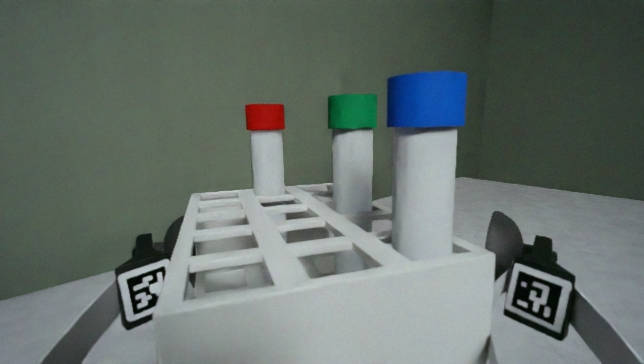

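>>> execute_actions(actions=[{"r1":{"base":{"translate_m":-0.04},"joints":{"arm_m":0.09}},"r2":{"joints":{"lift_m":0.95,"arm_m":0.25}}}], cameras=[])

>>> execute_actions(actions=[{"r1":{"base":{"translate_m":-0.03},"joints":{"arm_m":0.02}},"r2":{"joints":{"wrist_yaw_rad":1.45}}}], cameras=["r1_nav_camera","r2_nav_camera","r2_wrist_camera"])

Scene clock: 279.17 s.
r1.base_odometry: x=+0.848 y=+1.994 heading=+0.249 (m, m, rad; r1's odometry frame)
r1.turned_by_wheels: +0.000 (rad since the last result)
r1.turned_by_imu: -0.003 (rad since the last result)
r1.base_tilt: forward=+0.8 right=-1.4 (deg)
r1.lidar_m: 0.70 0.96 1.32 1.53 1.61 2.29 2.22 2.31 2.64 0.48 0.47 0.49
r1.head_depth_mm: 362 392 430 463 534 606 1310 / 364 392 371 395 453 573 656 / 374 404 437 480 529 590 664 / 376 407 441 484 534 594 675 / 379 409 444 487 539 603 681 / 382 413 450 491 545 609 688 / 385 415 453 496 551 616 697
r1.base_status: done
r1.joint_positions: lift_m=+1.000 arm_m=+0.090 wrist_yaw_rad=+0.839 wrist_pitch_rad=-0.021 wrist_roll_rad=+0.001 gripper_m=-0.018 head_pan_rad=-0.993 head_tilt_rad=-0.408
r1.joint_status: all done
r1.on_its_own: wrist_yaw_rad is held at +0.842, not at your +0.780, by its stall guard, which is not easing now; gripper_m is held at -0.019, not at your -0.040, by its stall guard, which is not easing now
r1.motor_effort: left_wheel=+1(8) right_wheel=+0(12) lift_m=+36(36) arm_m=-7(10) wrist_yaw_rad=+3(23) wrist_pitch_rad=+8(8) wrist_roll_rad=+0(0) gripper_m=-17(19) head_pan_rad=-5(5) head_tilt_rad=+5(6) (%)
r1.hand_pose: x=+0.1687 y=-0.4064 z=+1.1088 quat_wxyz=(+0.649, +0.295, -0.643, +0.281) (m; r1's base frame)
r1.wrist_depth_mm: 230 210 190 106 161 154 - / 241 218 198 110 166 161 - / 255 229 207 114 173 - - / 269 240 215 119 178 - - / 287 253 231 123 183 - - / 306 268 244 128 188 - - / 325 287 246 136 203 - -
r2.base_odometry: x=-1.005 y=-0.418 heading=-1.079 (m, m, rad; r2's odometry frame)
r2.turned_by_wheels: +0.000 (rad since the last result)
r2.turned_by_imu: -0.001 (rad since the last result)
r2.base_tilt: forward=+1.0 right=-1.7 (deg)
r2.lidar_m: 0.56 1.61 1.67 2.30 3.81 1.16 1.60 1.54 0.52 0.39 0.38 0.40
r2.head_depth_mm: 1294 1407 1527 1713 - - - / 1373 1491 1098 1215 - - 1178 / 1455 1600 1029 906 - - 1220 / 1506 1651 1034 - 845 1001 1193 / 1349 1441 1111 648 688 788 915 / 1186 1279 1228 - 577 649 736 / 1063 1136 - - 537 553 614
r2.base_status: not commanded
r2.joint_positions: lift_m=+0.950 arm_m=+0.250 wrist_yaw_rad=-0.272 wrist_pitch_rad=-0.028 wrist_roll_rad=+0.008 gripper_m=+0.090 head_pan_rad=-2.093 head_tilt_rad=-0.594
r2.joint_status: all done
r2.on_its_own: gripper_m is held at +0.089, not at your +0.045, by its stall guard, which is not easing now
r2.motor_effort: left_wheel=+1(1) right_wheel=-2(2) lift_m=+43(46) arm_m=-2(2) wrist_yaw_rad=+1(2) wrist_pitch_rad=+9(9) wrist_roll_rad=+0(0) gripper_m=-20(20) head_pan_rad=-2(3) head_tilt_rad=-3(2) (%)
r2.hand_pose: x=-0.0900 y=-0.6413 z=+1.0571 quat_wxyz=(+0.697, -0.086, -0.704, -0.105) (m; r2's base frame)
r2.wrist_depth_mm: 462 525 635 789 - - 945 / 456 535 638 783 128 - 943 / 475 549 626 177 84 - 974 / 479 561 181 173 87 - - / 490 558 118 118 89 666 601 / 431 77 85 75 80 86 414 / 339 299 67 74 82 290 320
pictures: none
No camera images: the call's "cameras" was empty. Leave "cameras" out to get every camera's image.

Scene clock: 281.03 s.
r1.base_odometry: x=+0.819 y=+1.987 heading=+0.250 (m, m, rad; r1's odometry frame)
r1.turned_by_wheels: +0.000 (rad since the last result)
r1.turned_by_imu: -0.001 (rad since the last result)
r1.base_tilt: forward=+0.8 right=-1.6 (deg)
r1.lidar_m: 0.67 0.99 1.37 1.53 1.61 2.26 2.18 2.28 2.65 0.41 0.41 0.44
r1.head_depth_mm: 311 334 362 395 - - 1288 / 311 338 357 391 433 504 554 / 318 344 365 366 446 481 568 / 325 350 381 415 463 517 584 / 330 357 387 426 472 529 600 / 336 363 394 435 484 541 619 / 341 370 403 444 493 557 635
r1.base_status: done
r1.joint_positions: lift_m=+1.000 arm_m=+0.020 wrist_yaw_rad=+0.847 wrist_pitch_rad=-0.022 wrist_roll_rad=+0.001 gripper_m=-0.018 head_pan_rad=-0.993 head_tilt_rad=-0.408
r1.joint_status: all done
r1.on_its_own: wrist_yaw_rad is held at +0.842, not at your +0.780, by its stall guard, which is not easing now; gripper_m is held at -0.019, not at your -0.040, by its stall guard, which is not easing now
r1.motor_effort: left_wheel=+1(7) right_wheel=-2(13) lift_m=+37(36) arm_m=-6(10) wrist_yaw_rad=-5(26) wrist_pitch_rad=+8(8) wrist_roll_rad=+0(0) gripper_m=-18(21) head_pan_rad=-5(5) head_tilt_rad=+5(5) (%)
r1.hand_pose: x=+0.1702 y=-0.3346 z=+1.1086 quat_wxyz=(+0.648, +0.298, -0.641, +0.283) (m; r1's base frame)
r1.wrist_depth_mm: 261 227 197 106 157 146 - / 280 239 206 110 162 151 - / 295 252 216 114 168 158 - / 315 265 225 119 174 163 - / 336 280 244 123 179 - - / 363 297 259 128 182 - - / 395 327 260 137 199 - -
r2.base_odometry: x=-1.005 y=-0.418 heading=-1.079 (m, m, rad; r2's odometry frame)
r2.turned_by_wheels: +0.000 (rad since the last result)
r2.turned_by_imu: +0.000 (rad since the last result)
r2.base_tilt: forward=+1.0 right=-1.7 (deg)
r2.lidar_m: 0.56 1.61 1.67 2.30 3.80 1.15 1.60 1.54 0.52 0.39 0.38 0.40
r2.head_depth_mm: 1298 1410 1525 1708 - - - / 1371 1498 1098 1223 - - 1195 / 1455 1595 1031 906 - - 1221 / 1512 1661 1035 - 845 999 1199 / 1337 1447 1111 648 689 788 918 / 1187 1275 1200 678 578 649 736 / 1061 1133 - - 537 553 615
r2.base_status: not commanded
r2.joint_positions: lift_m=+0.950 arm_m=+0.250 wrist_yaw_rad=+1.447 wrist_pitch_rad=-0.028 wrist_roll_rad=+0.008 gripper_m=+0.090 head_pan_rad=-2.093 head_tilt_rad=-0.594
r2.joint_status: all done
r2.on_its_own: gripper_m is held at +0.089, not at your +0.045, by its stall guard, which is not easing now
r2.motor_effort: left_wheel=+2(1) right_wheel=-2(2) lift_m=+43(43) arm_m=-3(2) wrist_yaw_rad=+3(6) wrist_pitch_rad=+9(9) wrist_roll_rad=+0(0) gripper_m=-20(20) head_pan_rad=-2(3) head_tilt_rad=-3(2) (%)
r2.hand_pose: x=+0.2321 y=-0.4268 z=+1.0571 quat_wxyz=(+0.535, +0.477, -0.525, +0.459) (m; r2's base frame)
r2.wrist_depth_mm: - - - - 751 576 475 / - - - - 87 600 486 / - - - 175 83 610 490 / - - 181 173 87 618 502 / - - 118 119 89 579 514 / - 78 85 75 81 86 414 / - 301 67 74 82 292 314
pictures: r1_nav_camera (sideways: a quarter turn counterclockwise sets it upright), r2_nav_camera (sideways: a quarter turn counterclockwise sets it upright), r2_wrist_camera
camera_calibration (this result's frames):
r1_nav_camera: T_world_to_cam=[[0.187549, -0.388709, 0.90207, -1.13036], [-0.864027, -0.502104, -0.0367217, 0.100397], [0.467207, -0.772526, -0.430024, 0.512735], [0, 0, 0, 1]] pos_world=[0.0591895, 0.00712922, 1.24384]
r2_nav_camera: T_world_to_cam=[[-0.267013, -0.481154, 0.834982, -1.04775], [-0.866189, 0.499598, 0.0108984, 0.048765], [-0.422399, -0.720342, -0.550169, 0.67799], [0, 0, 0, 1]] pos_world=[0.0488601, -0.0401057, 1.24733]
r2_wrist_camera: T_world_to_cam=[[-0.0727824, -0.997345, -0.00250143, -0.401703], [-0.202329, 0.0172211, -0.979166, 1.11996], [0.976609, -0.07076, -0.203045, 0.117278], [0, 0, 0, 1]] pos_world=[0.0828299, -0.411625, 1.11944]
Images, in order (width x height): r1_nav_camera 672x504, r2_nav_camera 672x504, r2_wrist_camera 644x364.

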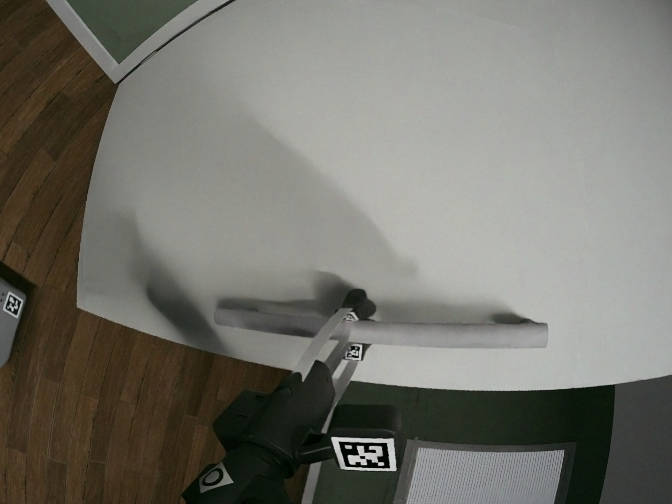

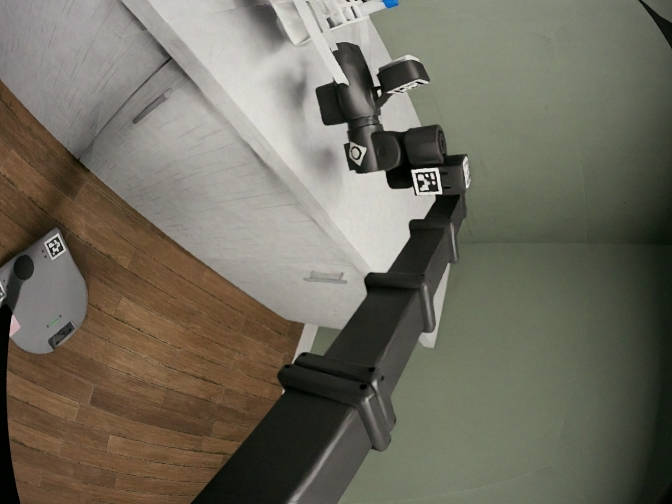

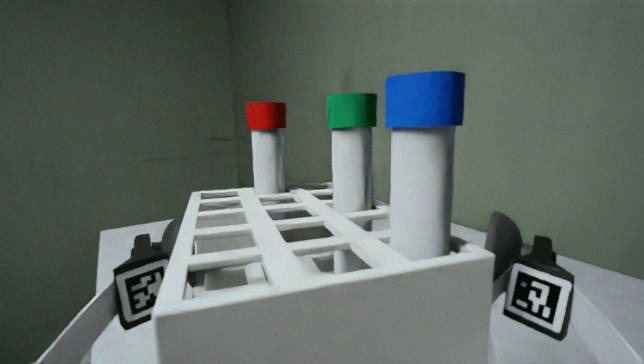

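>>> execute_actions(actions=[{"r2":{"base":{"rotate_rad":0.47},"joints":{"arm_m":0.08,"head_pan_rad":0.8,"head_tilt_rad":-0.8}}}], cameras=["r2_nav_camera"])

Scene clock: 287.90 s.
r1.base_odometry: x=+0.819 y=+1.987 heading=+0.250 (m, m, rad; r1's odometry frame)
r1.turned_by_wheels: +0.000 (rad since the last result)
r1.turned_by_imu: -0.001 (rad since the last result)
r1.base_tilt: forward=+0.8 right=-1.6 (deg)
r1.lidar_m: 0.67 0.99 1.37 1.53 1.61 2.26 2.19 2.28 2.64 0.41 0.41 0.44
r1.head_depth_mm: 311 334 362 395 - - 1288 / 310 338 357 391 433 504 554 / 319 343 365 367 445 480 568 / 325 350 381 416 462 515 583 / 330 357 388 426 471 530 599 / 336 362 396 435 482 542 618 / 340 370 402 445 494 558 636
r1.base_status: not commanded
r1.joint_positions: lift_m=+1.000 arm_m=+0.020 wrist_yaw_rad=+0.847 wrist_pitch_rad=-0.022 wrist_roll_rad=+0.001 gripper_m=-0.018 head_pan_rad=-0.993 head_tilt_rad=-0.408
r1.joint_status: not commanded
r1.on_its_own: wrist_yaw_rad is held at +0.842, not at your +0.780, by its stall guard, which is not easing now; gripper_m is held at -0.019, not at your -0.040, by its stall guard, which is not easing now
r1.motor_effort: left_wheel=+1(1) right_wheel=-2(2) lift_m=+36(36) arm_m=-6(6) wrist_yaw_rad=-5(5) wrist_pitch_rad=+8(8) wrist_roll_rad=+0(0) gripper_m=-17(17) head_pan_rad=-5(5) head_tilt_rad=+5(5) (%)
r1.hand_pose: x=+0.1702 y=-0.3346 z=+1.1086 quat_wxyz=(+0.648, +0.298, -0.641, +0.283) (m; r1's base frame)
r1.wrist_depth_mm: 261 227 197 106 157 146 - / 279 240 206 110 162 151 - / 296 250 216 114 168 158 - / 316 266 226 119 174 164 - / 338 282 246 123 179 - - / 364 298 260 128 182 - - / 394 325 261 137 200 - -
r2.base_odometry: x=-1.005 y=-0.418 heading=-0.609 (m, m, rad; r2's odometry frame)
r2.turned_by_wheels: +0.470 (rad since the last result)
r2.turned_by_imu: +0.463 (rad since the last result)
r2.base_tilt: forward=+0.9 right=-1.7 (deg)
r2.lidar_m: 1.62 1.65 2.19 3.76 1.76 1.63 1.54 0.55 0.40 0.38 0.39 0.53
r2.head_depth_mm: 1512 1679 1893 1839 1522 1293 1125 / 1641 1833 2103 1850 1524 1303 1130 / 1801 2035 2258 1850 1537 1297 1130 / 1995 2294 2354 1847 1533 1298 1134 / 2213 2600 2370 1865 1532 1305 1133 / 2497 2905 2402 1873 1546 1305 1138 / 2867 3149 2391 1881 1541 1307 1139
r2.base_status: done
r2.joint_positions: lift_m=+0.950 arm_m=+0.080 wrist_yaw_rad=+1.449 wrist_pitch_rad=-0.028 wrist_roll_rad=+0.008 gripper_m=+0.090 head_pan_rad=+0.793 head_tilt_rad=-0.790
r2.joint_status: all done
r2.on_its_own: gripper_m is held at +0.089, not at your +0.045, by its stall guard, which is not easing now
r2.motor_effort: left_wheel=-1(4) right_wheel=+3(7) lift_m=+44(43) arm_m=-3(3) wrist_yaw_rad=+1(2) wrist_pitch_rad=+9(9) wrist_roll_rad=+0(0) gripper_m=-20(20) head_pan_rad=+3(33) head_tilt_rad=-4(16) (%)
r2.hand_pose: x=+0.2322 y=-0.2563 z=+1.0571 quat_wxyz=(+0.534, +0.478, -0.525, +0.459) (m; r2's base frame)
r2.wrist_depth_mm: - - - - - - 794 / - - - - 130 - 819 / - - - 175 84 - 807 / - - 180 173 88 - 802 / - - 118 119 89 955 602 / - 77 85 75 81 87 414 / - - 67 74 82 293 321
pictures: r2_nav_camera (sideways: a quarter turn counterclockwise sets it upright)
camera_calibration (this result's frames):
r2_nav_camera: T_world_to_cam=[[0.487008, 0.506578, 0.711479, -0.891362], [0.713191, -0.700886, 0.0108554, 0.0391894], [0.504165, 0.502133, -0.702624, 0.870657], [0, 0, 0, 1]] pos_world=[-0.0328034, 0.0418254, 1.2455]
Images, in order (width x height): r2_nav_camera 672x504.

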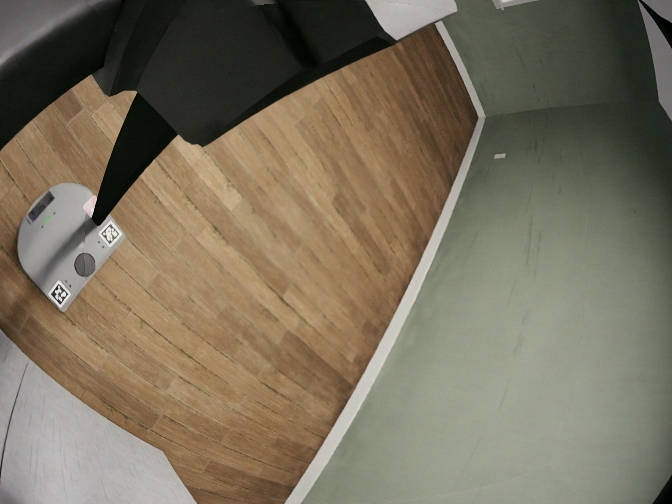

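>>> execute_actions(actions=[{"r2":{"base":{"rotate_rad":1.45},"joints":{"head_pan_rad":0.3}}}], cameras=[])

>>> execute_actions(actions=[{"r2":{"base":{"translate_m":1.0}}}], cameras=["r2_nav_camera"])

Scene clock: 297.63 s.
r1.base_odometry: x=+0.819 y=+1.987 heading=+0.250 (m, m, rad; r1's odometry frame)
r1.turned_by_wheels: +0.000 (rad since the last result)
r1.turned_by_imu: -0.001 (rad since the last result)
r1.base_tilt: forward=+0.9 right=-1.6 (deg)
r1.lidar_m: 0.67 0.99 1.37 1.53 1.61 2.26 2.19 2.27 2.65 0.41 0.41 0.44
r1.head_depth_mm: 311 333 362 396 - - 1287 / 310 338 357 392 433 503 553 / 318 345 366 366 445 480 567 / 325 350 381 415 463 516 584 / 329 356 388 427 474 530 601 / 335 363 395 435 483 543 617 / 341 369 403 444 493 558 636
r1.base_status: not commanded
r1.joint_positions: lift_m=+1.000 arm_m=+0.020 wrist_yaw_rad=+0.847 wrist_pitch_rad=-0.022 wrist_roll_rad=+0.001 gripper_m=-0.018 head_pan_rad=-0.993 head_tilt_rad=-0.408
r1.joint_status: not commanded
r1.on_its_own: wrist_yaw_rad is held at +0.842, not at your +0.780, by its stall guard, which is not easing now; gripper_m is held at -0.019, not at your -0.040, by its stall guard, which is not easing now
r1.motor_effort: left_wheel=+1(1) right_wheel=-1(2) lift_m=+36(35) arm_m=-6(6) wrist_yaw_rad=-5(5) wrist_pitch_rad=+9(8) wrist_roll_rad=+0(0) gripper_m=-17(17) head_pan_rad=-5(5) head_tilt_rad=+5(6) (%)
r1.hand_pose: x=+0.1702 y=-0.3346 z=+1.1086 quat_wxyz=(+0.648, +0.298, -0.641, +0.283) (m; r1's base frame)
r1.wrist_depth_mm: 260 228 198 106 157 146 - / 280 238 207 110 162 151 - / 296 252 215 114 168 158 - / 318 266 226 119 174 163 - / 339 279 244 123 178 - - / 364 297 259 128 183 - - / 395 322 259 137 198 - -
r2.base_odometry: x=-1.005 y=-0.418 heading=+0.841 (m, m, rad; r2's odometry frame)
r2.turned_by_wheels: +1.450 (rad since the last result)
r2.turned_by_imu: +1.430 (rad since the last result)
r2.base_tilt: forward=+1.1 right=-1.6 (deg)
r2.lidar_m: 3.76 1.15 1.70 1.54 0.63 0.42 0.38 0.38 0.48 1.61 1.62 1.98
r2.head_depth_mm: 3147 3174 2338 1832 1523 1289 1128 / 3234 3209 2342 1870 1529 1293 1126 / 3294 3213 2360 1850 1527 1298 1133 / 3368 3249 2376 1857 1520 1304 1132 / 3407 3250 2375 1619 1536 1310 1135 / 3342 2828 1876 1644 1538 1309 1134 / 1348 1589 1858 1875 1538 1312 1141
r2.base_status: done
r2.joint_positions: lift_m=+0.950 arm_m=+0.080 wrist_yaw_rad=+1.449 wrist_pitch_rad=-0.028 wrist_roll_rad=+0.008 gripper_m=+0.090 head_pan_rad=+0.307 head_tilt_rad=-0.790
r2.joint_status: all done
r2.on_its_own: gripper_m is held at +0.089, not at your +0.045, by its stall guard, which is not easing now
r2.motor_effort: left_wheel=-2(6) right_wheel=+2(6) lift_m=+44(43) arm_m=-3(2) wrist_yaw_rad=+1(1) wrist_pitch_rad=+9(9) wrist_roll_rad=+0(0) gripper_m=-20(20) head_pan_rad=-2(26) head_tilt_rad=-4(4) (%)
r2.hand_pose: x=+0.2322 y=-0.2563 z=+1.0571 quat_wxyz=(+0.534, +0.478, -0.525, +0.459) (m; r2's base frame)
r2.wrist_depth_mm: - - - - - - - / - - - - 130 - - / - - - 175 84 - - / - - 181 172 87 - - / - - 117 119 90 - - / - 78 85 75 81 86 - / - - 67 74 82 - -
pictures: none
No camera images: the call's "cameras" was empty. Leave "cameras" out to get every camera's image.

Scene clock: 308.60 s.
r1.base_odometry: x=+0.819 y=+1.987 heading=+0.250 (m, m, rad; r1's odometry frame)
r1.turned_by_wheels: +0.000 (rad since the last result)
r1.turned_by_imu: -0.003 (rad since the last result)
r1.base_tilt: forward=+0.7 right=-1.3 (deg)
r1.lidar_m: 0.67 0.99 1.37 1.53 1.61 0.63 0.74 2.27 2.65 0.41 0.41 0.44
r1.head_depth_mm: 311 334 362 396 - - 1287 / 311 338 357 391 433 503 555 / 319 344 365 366 445 480 569 / 325 351 381 415 463 517 584 / 330 357 388 426 470 530 600 / 335 363 395 434 483 543 619 / 340 368 402 444 493 558 637
r1.base_status: not commanded
r1.joint_positions: lift_m=+1.000 arm_m=+0.020 wrist_yaw_rad=+0.847 wrist_pitch_rad=-0.022 wrist_roll_rad=+0.001 gripper_m=-0.018 head_pan_rad=-0.993 head_tilt_rad=-0.408
r1.joint_status: not commanded
r1.on_its_own: wrist_yaw_rad is held at +0.842, not at your +0.780, by its stall guard, which is not easing now; gripper_m is held at -0.019, not at your -0.040, by its stall guard, which is not easing now
r1.motor_effort: left_wheel=+1(1) right_wheel=-2(2) lift_m=+36(35) arm_m=-6(6) wrist_yaw_rad=-5(4) wrist_pitch_rad=+8(8) wrist_roll_rad=+0(0) gripper_m=-18(17) head_pan_rad=-5(4) head_tilt_rad=+5(5) (%)
r1.hand_pose: x=+0.1702 y=-0.3346 z=+1.1086 quat_wxyz=(+0.648, +0.298, -0.641, +0.283) (m; r1's base frame)
r1.wrist_depth_mm: 262 227 198 106 157 146 - / 279 239 206 110 162 151 - / 297 251 214 114 168 158 - / 315 264 225 119 174 163 - / 339 281 243 122 179 - - / 363 297 260 128 182 - - / 396 327 260 136 199 - -
r2.base_odometry: x=-0.338 y=+0.327 heading=+0.841 (m, m, rad; r2's odometry frame)
r2.turned_by_wheels: +0.000 (rad since the last result)
r2.turned_by_imu: +0.003 (rad since the last result)
r2.base_tilt: forward=+1.0 right=-1.6 (deg)
r2.lidar_m: 2.78 2.79 1.06 0.67 1.72 1.49 1.37 1.38 1.59 1.45 1.46 1.78
r2.head_depth_mm: 2307 2643 2338 1846 1517 1295 1129 / 2360 2683 2350 1847 1526 1295 1130 / 2428 2761 2370 1848 1534 1298 1132 / 2456 2776 2364 1863 1536 1303 1135 / 2506 2833 2373 1855 1535 1305 1131 / 2582 2911 2368 1858 1537 1308 1135 / 2610 2961 2395 1881 1535 1314 1119
r2.base_status: done
r2.joint_positions: lift_m=+0.950 arm_m=+0.080 wrist_yaw_rad=+1.449 wrist_pitch_rad=-0.028 wrist_roll_rad=+0.008 gripper_m=+0.090 head_pan_rad=+0.307 head_tilt_rad=-0.790
r2.joint_status: not commanded
r2.on_its_own: gripper_m is held at +0.089, not at your +0.045, by its stall guard, which is not easing now
r2.motor_effort: left_wheel=-2(2) right_wheel=+2(7) lift_m=+44(43) arm_m=-2(2) wrist_yaw_rad=+1(1) wrist_pitch_rad=+10(10) wrist_roll_rad=+0(0) gripper_m=-20(20) head_pan_rad=-3(4) head_tilt_rad=-4(4) (%)
r2.hand_pose: x=+0.2322 y=-0.2563 z=+1.0571 quat_wxyz=(+0.534, +0.478, -0.525, +0.459) (m; r2's base frame)
r2.wrist_depth_mm: - - - - - - - / - - - - 130 - - / - - - 175 84 - - / - - 182 173 87 - - / - - 118 119 89 - - / - 77 85 75 81 86 - / - - 67 74 82 - -
pictures: r2_nav_camera (sideways: a quarter turn counterclockwise sets it upright)
camera_calibration (this result's frames):
r2_nav_camera: T_world_to_cam=[[0.667219, 0.220675, 0.711422, -0.892387], [0.30354, -0.952757, 0.0108553, 0.0416884], [0.680208, 0.208702, -0.702681, 0.869658], [0, 0, 0, 1]] pos_world=[-0.00878451, 0.0551476, 1.2455]
Images, in order (width x height): r2_nav_camera 672x504.

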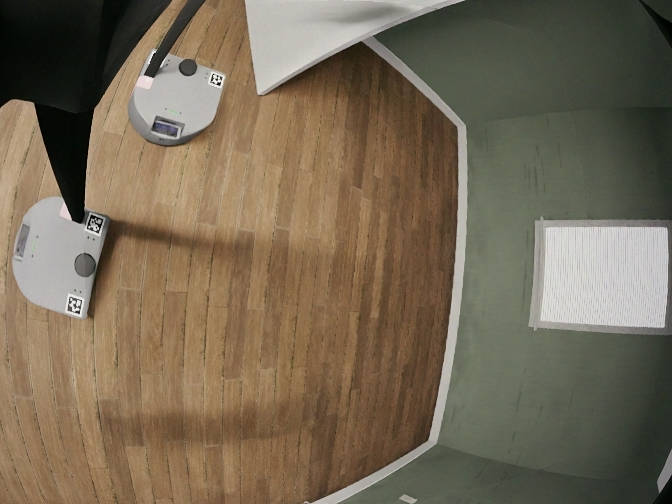

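>>> execute_actions(actions=[{"r2":{"base":{"translate_m":0.9}}}], cameras=[])

>>> execute_actions(actions=[{"r2":{"base":{"rotate_rad":1.66},"joints":{"head_pan_rad":0.0,"head_tilt_rad":-0.7,"arm_m":0.0}}}], cameras=["r2_nav_camera","r2_wrist_camera"])

Scene clock: 322.90 s.
r1.base_odometry: x=+0.819 y=+1.987 heading=+0.250 (m, m, rad; r1's odometry frame)
r1.turned_by_wheels: +0.000 (rad since the last result)
r1.turned_by_imu: -0.003 (rad since the last result)
r1.base_tilt: forward=+0.8 right=-1.4 (deg)
r1.lidar_m: 0.67 0.99 1.36 1.53 1.62 2.26 2.18 0.96 2.65 0.41 0.41 0.44
r1.head_depth_mm: 311 334 361 395 - - 1290 / 311 337 357 391 433 503 554 / 318 344 365 367 444 480 567 / 325 351 381 415 462 517 584 / 329 356 388 426 473 529 601 / 335 363 395 436 483 543 618 / 340 369 403 444 495 557 636
r1.base_status: not commanded
r1.joint_positions: lift_m=+1.000 arm_m=+0.020 wrist_yaw_rad=+0.847 wrist_pitch_rad=-0.022 wrist_roll_rad=+0.001 gripper_m=-0.018 head_pan_rad=-0.993 head_tilt_rad=-0.408
r1.joint_status: not commanded
r1.on_its_own: wrist_yaw_rad is held at +0.842, not at your +0.780, by its stall guard, which is not easing now; gripper_m is held at -0.019, not at your -0.040, by its stall guard, which is not easing now
r1.motor_effort: left_wheel=+1(1) right_wheel=-2(2) lift_m=+35(36) arm_m=-6(6) wrist_yaw_rad=-4(5) wrist_pitch_rad=+8(8) wrist_roll_rad=+0(0) gripper_m=-17(19) head_pan_rad=-5(5) head_tilt_rad=+6(5) (%)
r1.hand_pose: x=+0.1702 y=-0.3346 z=+1.1086 quat_wxyz=(+0.648, +0.298, -0.641, +0.283) (m; r1's base frame)
r1.wrist_depth_mm: 260 227 198 106 157 146 - / 279 238 206 110 163 151 - / 296 252 215 114 168 158 - / 314 265 227 119 175 163 - / 337 281 244 122 178 - - / 365 298 260 128 182 - - / 395 327 260 137 200 - -
r2.base_odometry: x=+0.262 y=+0.998 heading=+0.841 (m, m, rad; r2's odometry frame)
r2.turned_by_wheels: +0.000 (rad since the last result)
r2.turned_by_imu: +0.002 (rad since the last result)
r2.base_tilt: forward=+1.0 right=-1.6 (deg)
r2.lidar_m: 1.89 1.91 2.04 1.87 1.14 1.11 2.26 2.24 1.43 1.30 1.31 1.60
r2.head_depth_mm: 1550 1772 2047 1846 1520 1295 1126 / 1575 1818 2096 1850 1524 1295 1129 / 1605 1855 2116 1850 1520 1292 1125 / 1639 1899 2177 1852 1532 1301 1133 / 1658 1936 2194 1865 1533 1305 1135 / 1702 1987 2229 1869 1538 1308 1131 / 1764 2047 2279 1867 1547 1313 1141
r2.base_status: done
r2.joint_positions: lift_m=+0.950 arm_m=+0.080 wrist_yaw_rad=+1.449 wrist_pitch_rad=-0.028 wrist_roll_rad=+0.008 gripper_m=+0.090 head_pan_rad=+0.307 head_tilt_rad=-0.790
r2.joint_status: not commanded
r2.on_its_own: gripper_m is held at +0.089, not at your +0.045, by its stall guard, which is not easing now
r2.motor_effort: left_wheel=-2(2) right_wheel=+2(7) lift_m=+43(44) arm_m=-2(2) wrist_yaw_rad=+1(1) wrist_pitch_rad=+9(10) wrist_roll_rad=+0(0) gripper_m=-20(20) head_pan_rad=-3(3) head_tilt_rad=-4(4) (%)
r2.hand_pose: x=+0.2322 y=-0.2563 z=+1.0571 quat_wxyz=(+0.534, +0.478, -0.525, +0.459) (m; r2's base frame)
r2.wrist_depth_mm: - - - - - - 979 / - - - - 130 - 969 / - - - 175 84 - 986 / - - 182 173 87 - - / - - 118 119 90 - - / - 77 85 75 81 86 973 / - - 67 74 82 - -
pictures: none
No camera images: the call's "cameras" was empty. Leave "cameras" out to get every camera's image.

Scene clock: 326.47 s.
r1.base_odometry: x=+0.819 y=+1.987 heading=+0.250 (m, m, rad; r1's odometry frame)
r1.turned_by_wheels: +0.000 (rad since the last result)
r1.turned_by_imu: -0.001 (rad since the last result)
r1.base_tilt: forward=+0.9 right=-1.4 (deg)
r1.lidar_m: 0.67 0.99 1.37 1.53 1.61 2.25 2.18 1.07 2.65 0.41 0.41 0.44
r1.head_depth_mm: 310 334 362 395 - - 1286 / 310 338 357 391 434 502 555 / 318 344 365 366 447 481 567 / 325 350 381 416 461 516 583 / 329 357 388 427 472 529 601 / 335 363 395 435 483 543 618 / 341 370 403 444 494 557 636
r1.base_status: not commanded
r1.joint_positions: lift_m=+1.000 arm_m=+0.020 wrist_yaw_rad=+0.847 wrist_pitch_rad=-0.022 wrist_roll_rad=+0.001 gripper_m=-0.018 head_pan_rad=-0.993 head_tilt_rad=-0.408
r1.joint_status: not commanded
r1.on_its_own: wrist_yaw_rad is held at +0.842, not at your +0.780, by its stall guard, which is not easing now; gripper_m is held at -0.019, not at your -0.040, by its stall guard, which is not easing now
r1.motor_effort: left_wheel=+1(1) right_wheel=-2(2) lift_m=+36(36) arm_m=-6(6) wrist_yaw_rad=-4(4) wrist_pitch_rad=+8(8) wrist_roll_rad=+0(0) gripper_m=-17(17) head_pan_rad=-4(4) head_tilt_rad=+6(5) (%)
r1.hand_pose: x=+0.1702 y=-0.3346 z=+1.1086 quat_wxyz=(+0.648, +0.298, -0.641, +0.283) (m; r1's base frame)
r1.wrist_depth_mm: 261 227 198 106 157 146 - / 278 238 206 110 162 151 - / 298 251 215 114 168 158 - / 317 263 227 119 174 164 - / 337 281 244 123 179 - - / 365 297 260 128 182 - - / 393 328 260 137 199 - -
r2.base_odometry: x=+0.262 y=+0.998 heading=+2.500 (m, m, rad; r2's odometry frame)
r2.turned_by_wheels: +1.660 (rad since the last result)
r2.turned_by_imu: +1.637 (rad since the last result)
r2.base_tilt: forward=+1.0 right=-1.8 (deg)
r2.lidar_m: 1.87 1.05 1.15 2.26 2.00 1.38 1.30 1.32 1.72 1.89 1.93 1.97
r2.head_depth_mm: 1571 1772 2025 2038 1623 1353 1158 / 1566 1763 2035 2039 1630 1360 1165 / 3562 3607 2157 2048 1636 1357 1165 / 3638 3894 2748 2054 1633 1364 1167 / 3674 3891 2756 2070 1648 1366 1164 / 3650 3888 2517 1716 1593 1367 1169 / 889 1027 1954 2062 1639 1338 1171
r2.base_status: done
r2.joint_positions: lift_m=+0.950 arm_m=+0.002 wrist_yaw_rad=+1.449 wrist_pitch_rad=-0.028 wrist_roll_rad=+0.008 gripper_m=+0.090 head_pan_rad=+0.007 head_tilt_rad=-0.704
r2.joint_status: all done
joint sent to its limit — the command would take r2.arm_m past its lower limit, so that joint was sent only as far as its limit.
r2.on_its_own: gripper_m is held at +0.089, not at your +0.045, by its stall guard, which is not easing now
r2.motor_effort: left_wheel=-2(4) right_wheel=+2(6) lift_m=+43(43) arm_m=-3(3) wrist_yaw_rad=+1(1) wrist_pitch_rad=+9(9) wrist_roll_rad=+0(0) gripper_m=-20(20) head_pan_rad=-3(21) head_tilt_rad=+1(11) (%)
r2.hand_pose: x=+0.2322 y=-0.1785 z=+1.0571 quat_wxyz=(+0.534, +0.478, -0.525, +0.459) (m; r2's base frame)
r2.wrist_depth_mm: - - - - - - - / - - - - 88 - - / - - - 174 83 - - / - - 181 172 87 - - / - - 118 119 89 - - / - 77 85 75 81 86 - / - 987 67 74 82 - -
pictures: r2_nav_camera (sideways: a quarter turn counterclockwise sets it upright), r2_wrist_camera
camera_calibration (this result's frames):
r2_nav_camera: T_world_to_cam=[[0.639144, 0.0131606, 0.768974, -0.967225], [0.0074438, -0.999913, 0.010926, 0.0434014], [0.769051, -0.0012592, -0.639186, 0.786528], [0, 0, 0, 1]] pos_world=[0.0129937, 0.0571173, 1.24603]
r2_wrist_camera: T_world_to_cam=[[-0.070628, -0.9975, -0.00251045, -0.154555], [-0.202365, 0.0167927, -0.979166, 1.11563], [0.97676, -0.0686485, -0.203045, 0.135124], [0, 0, 0, 1]] pos_world=[0.0828651, -0.163627, 1.11944]
Images, in order (width x height): r2_nav_camera 672x504, r2_wrist_camera 644x364.

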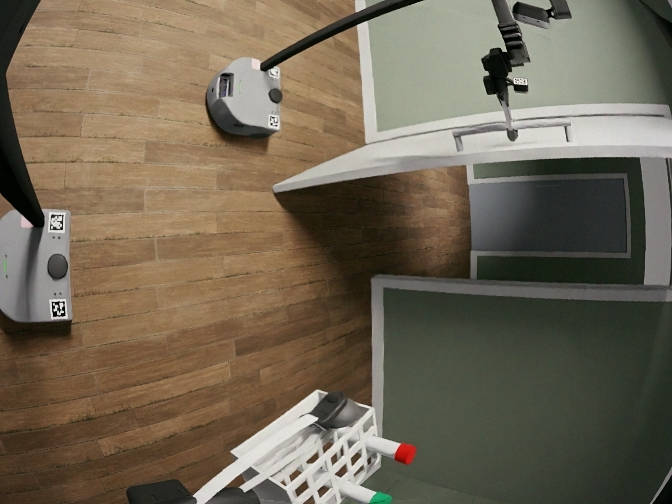

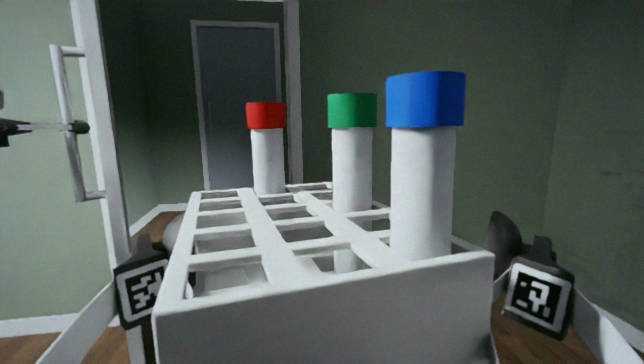

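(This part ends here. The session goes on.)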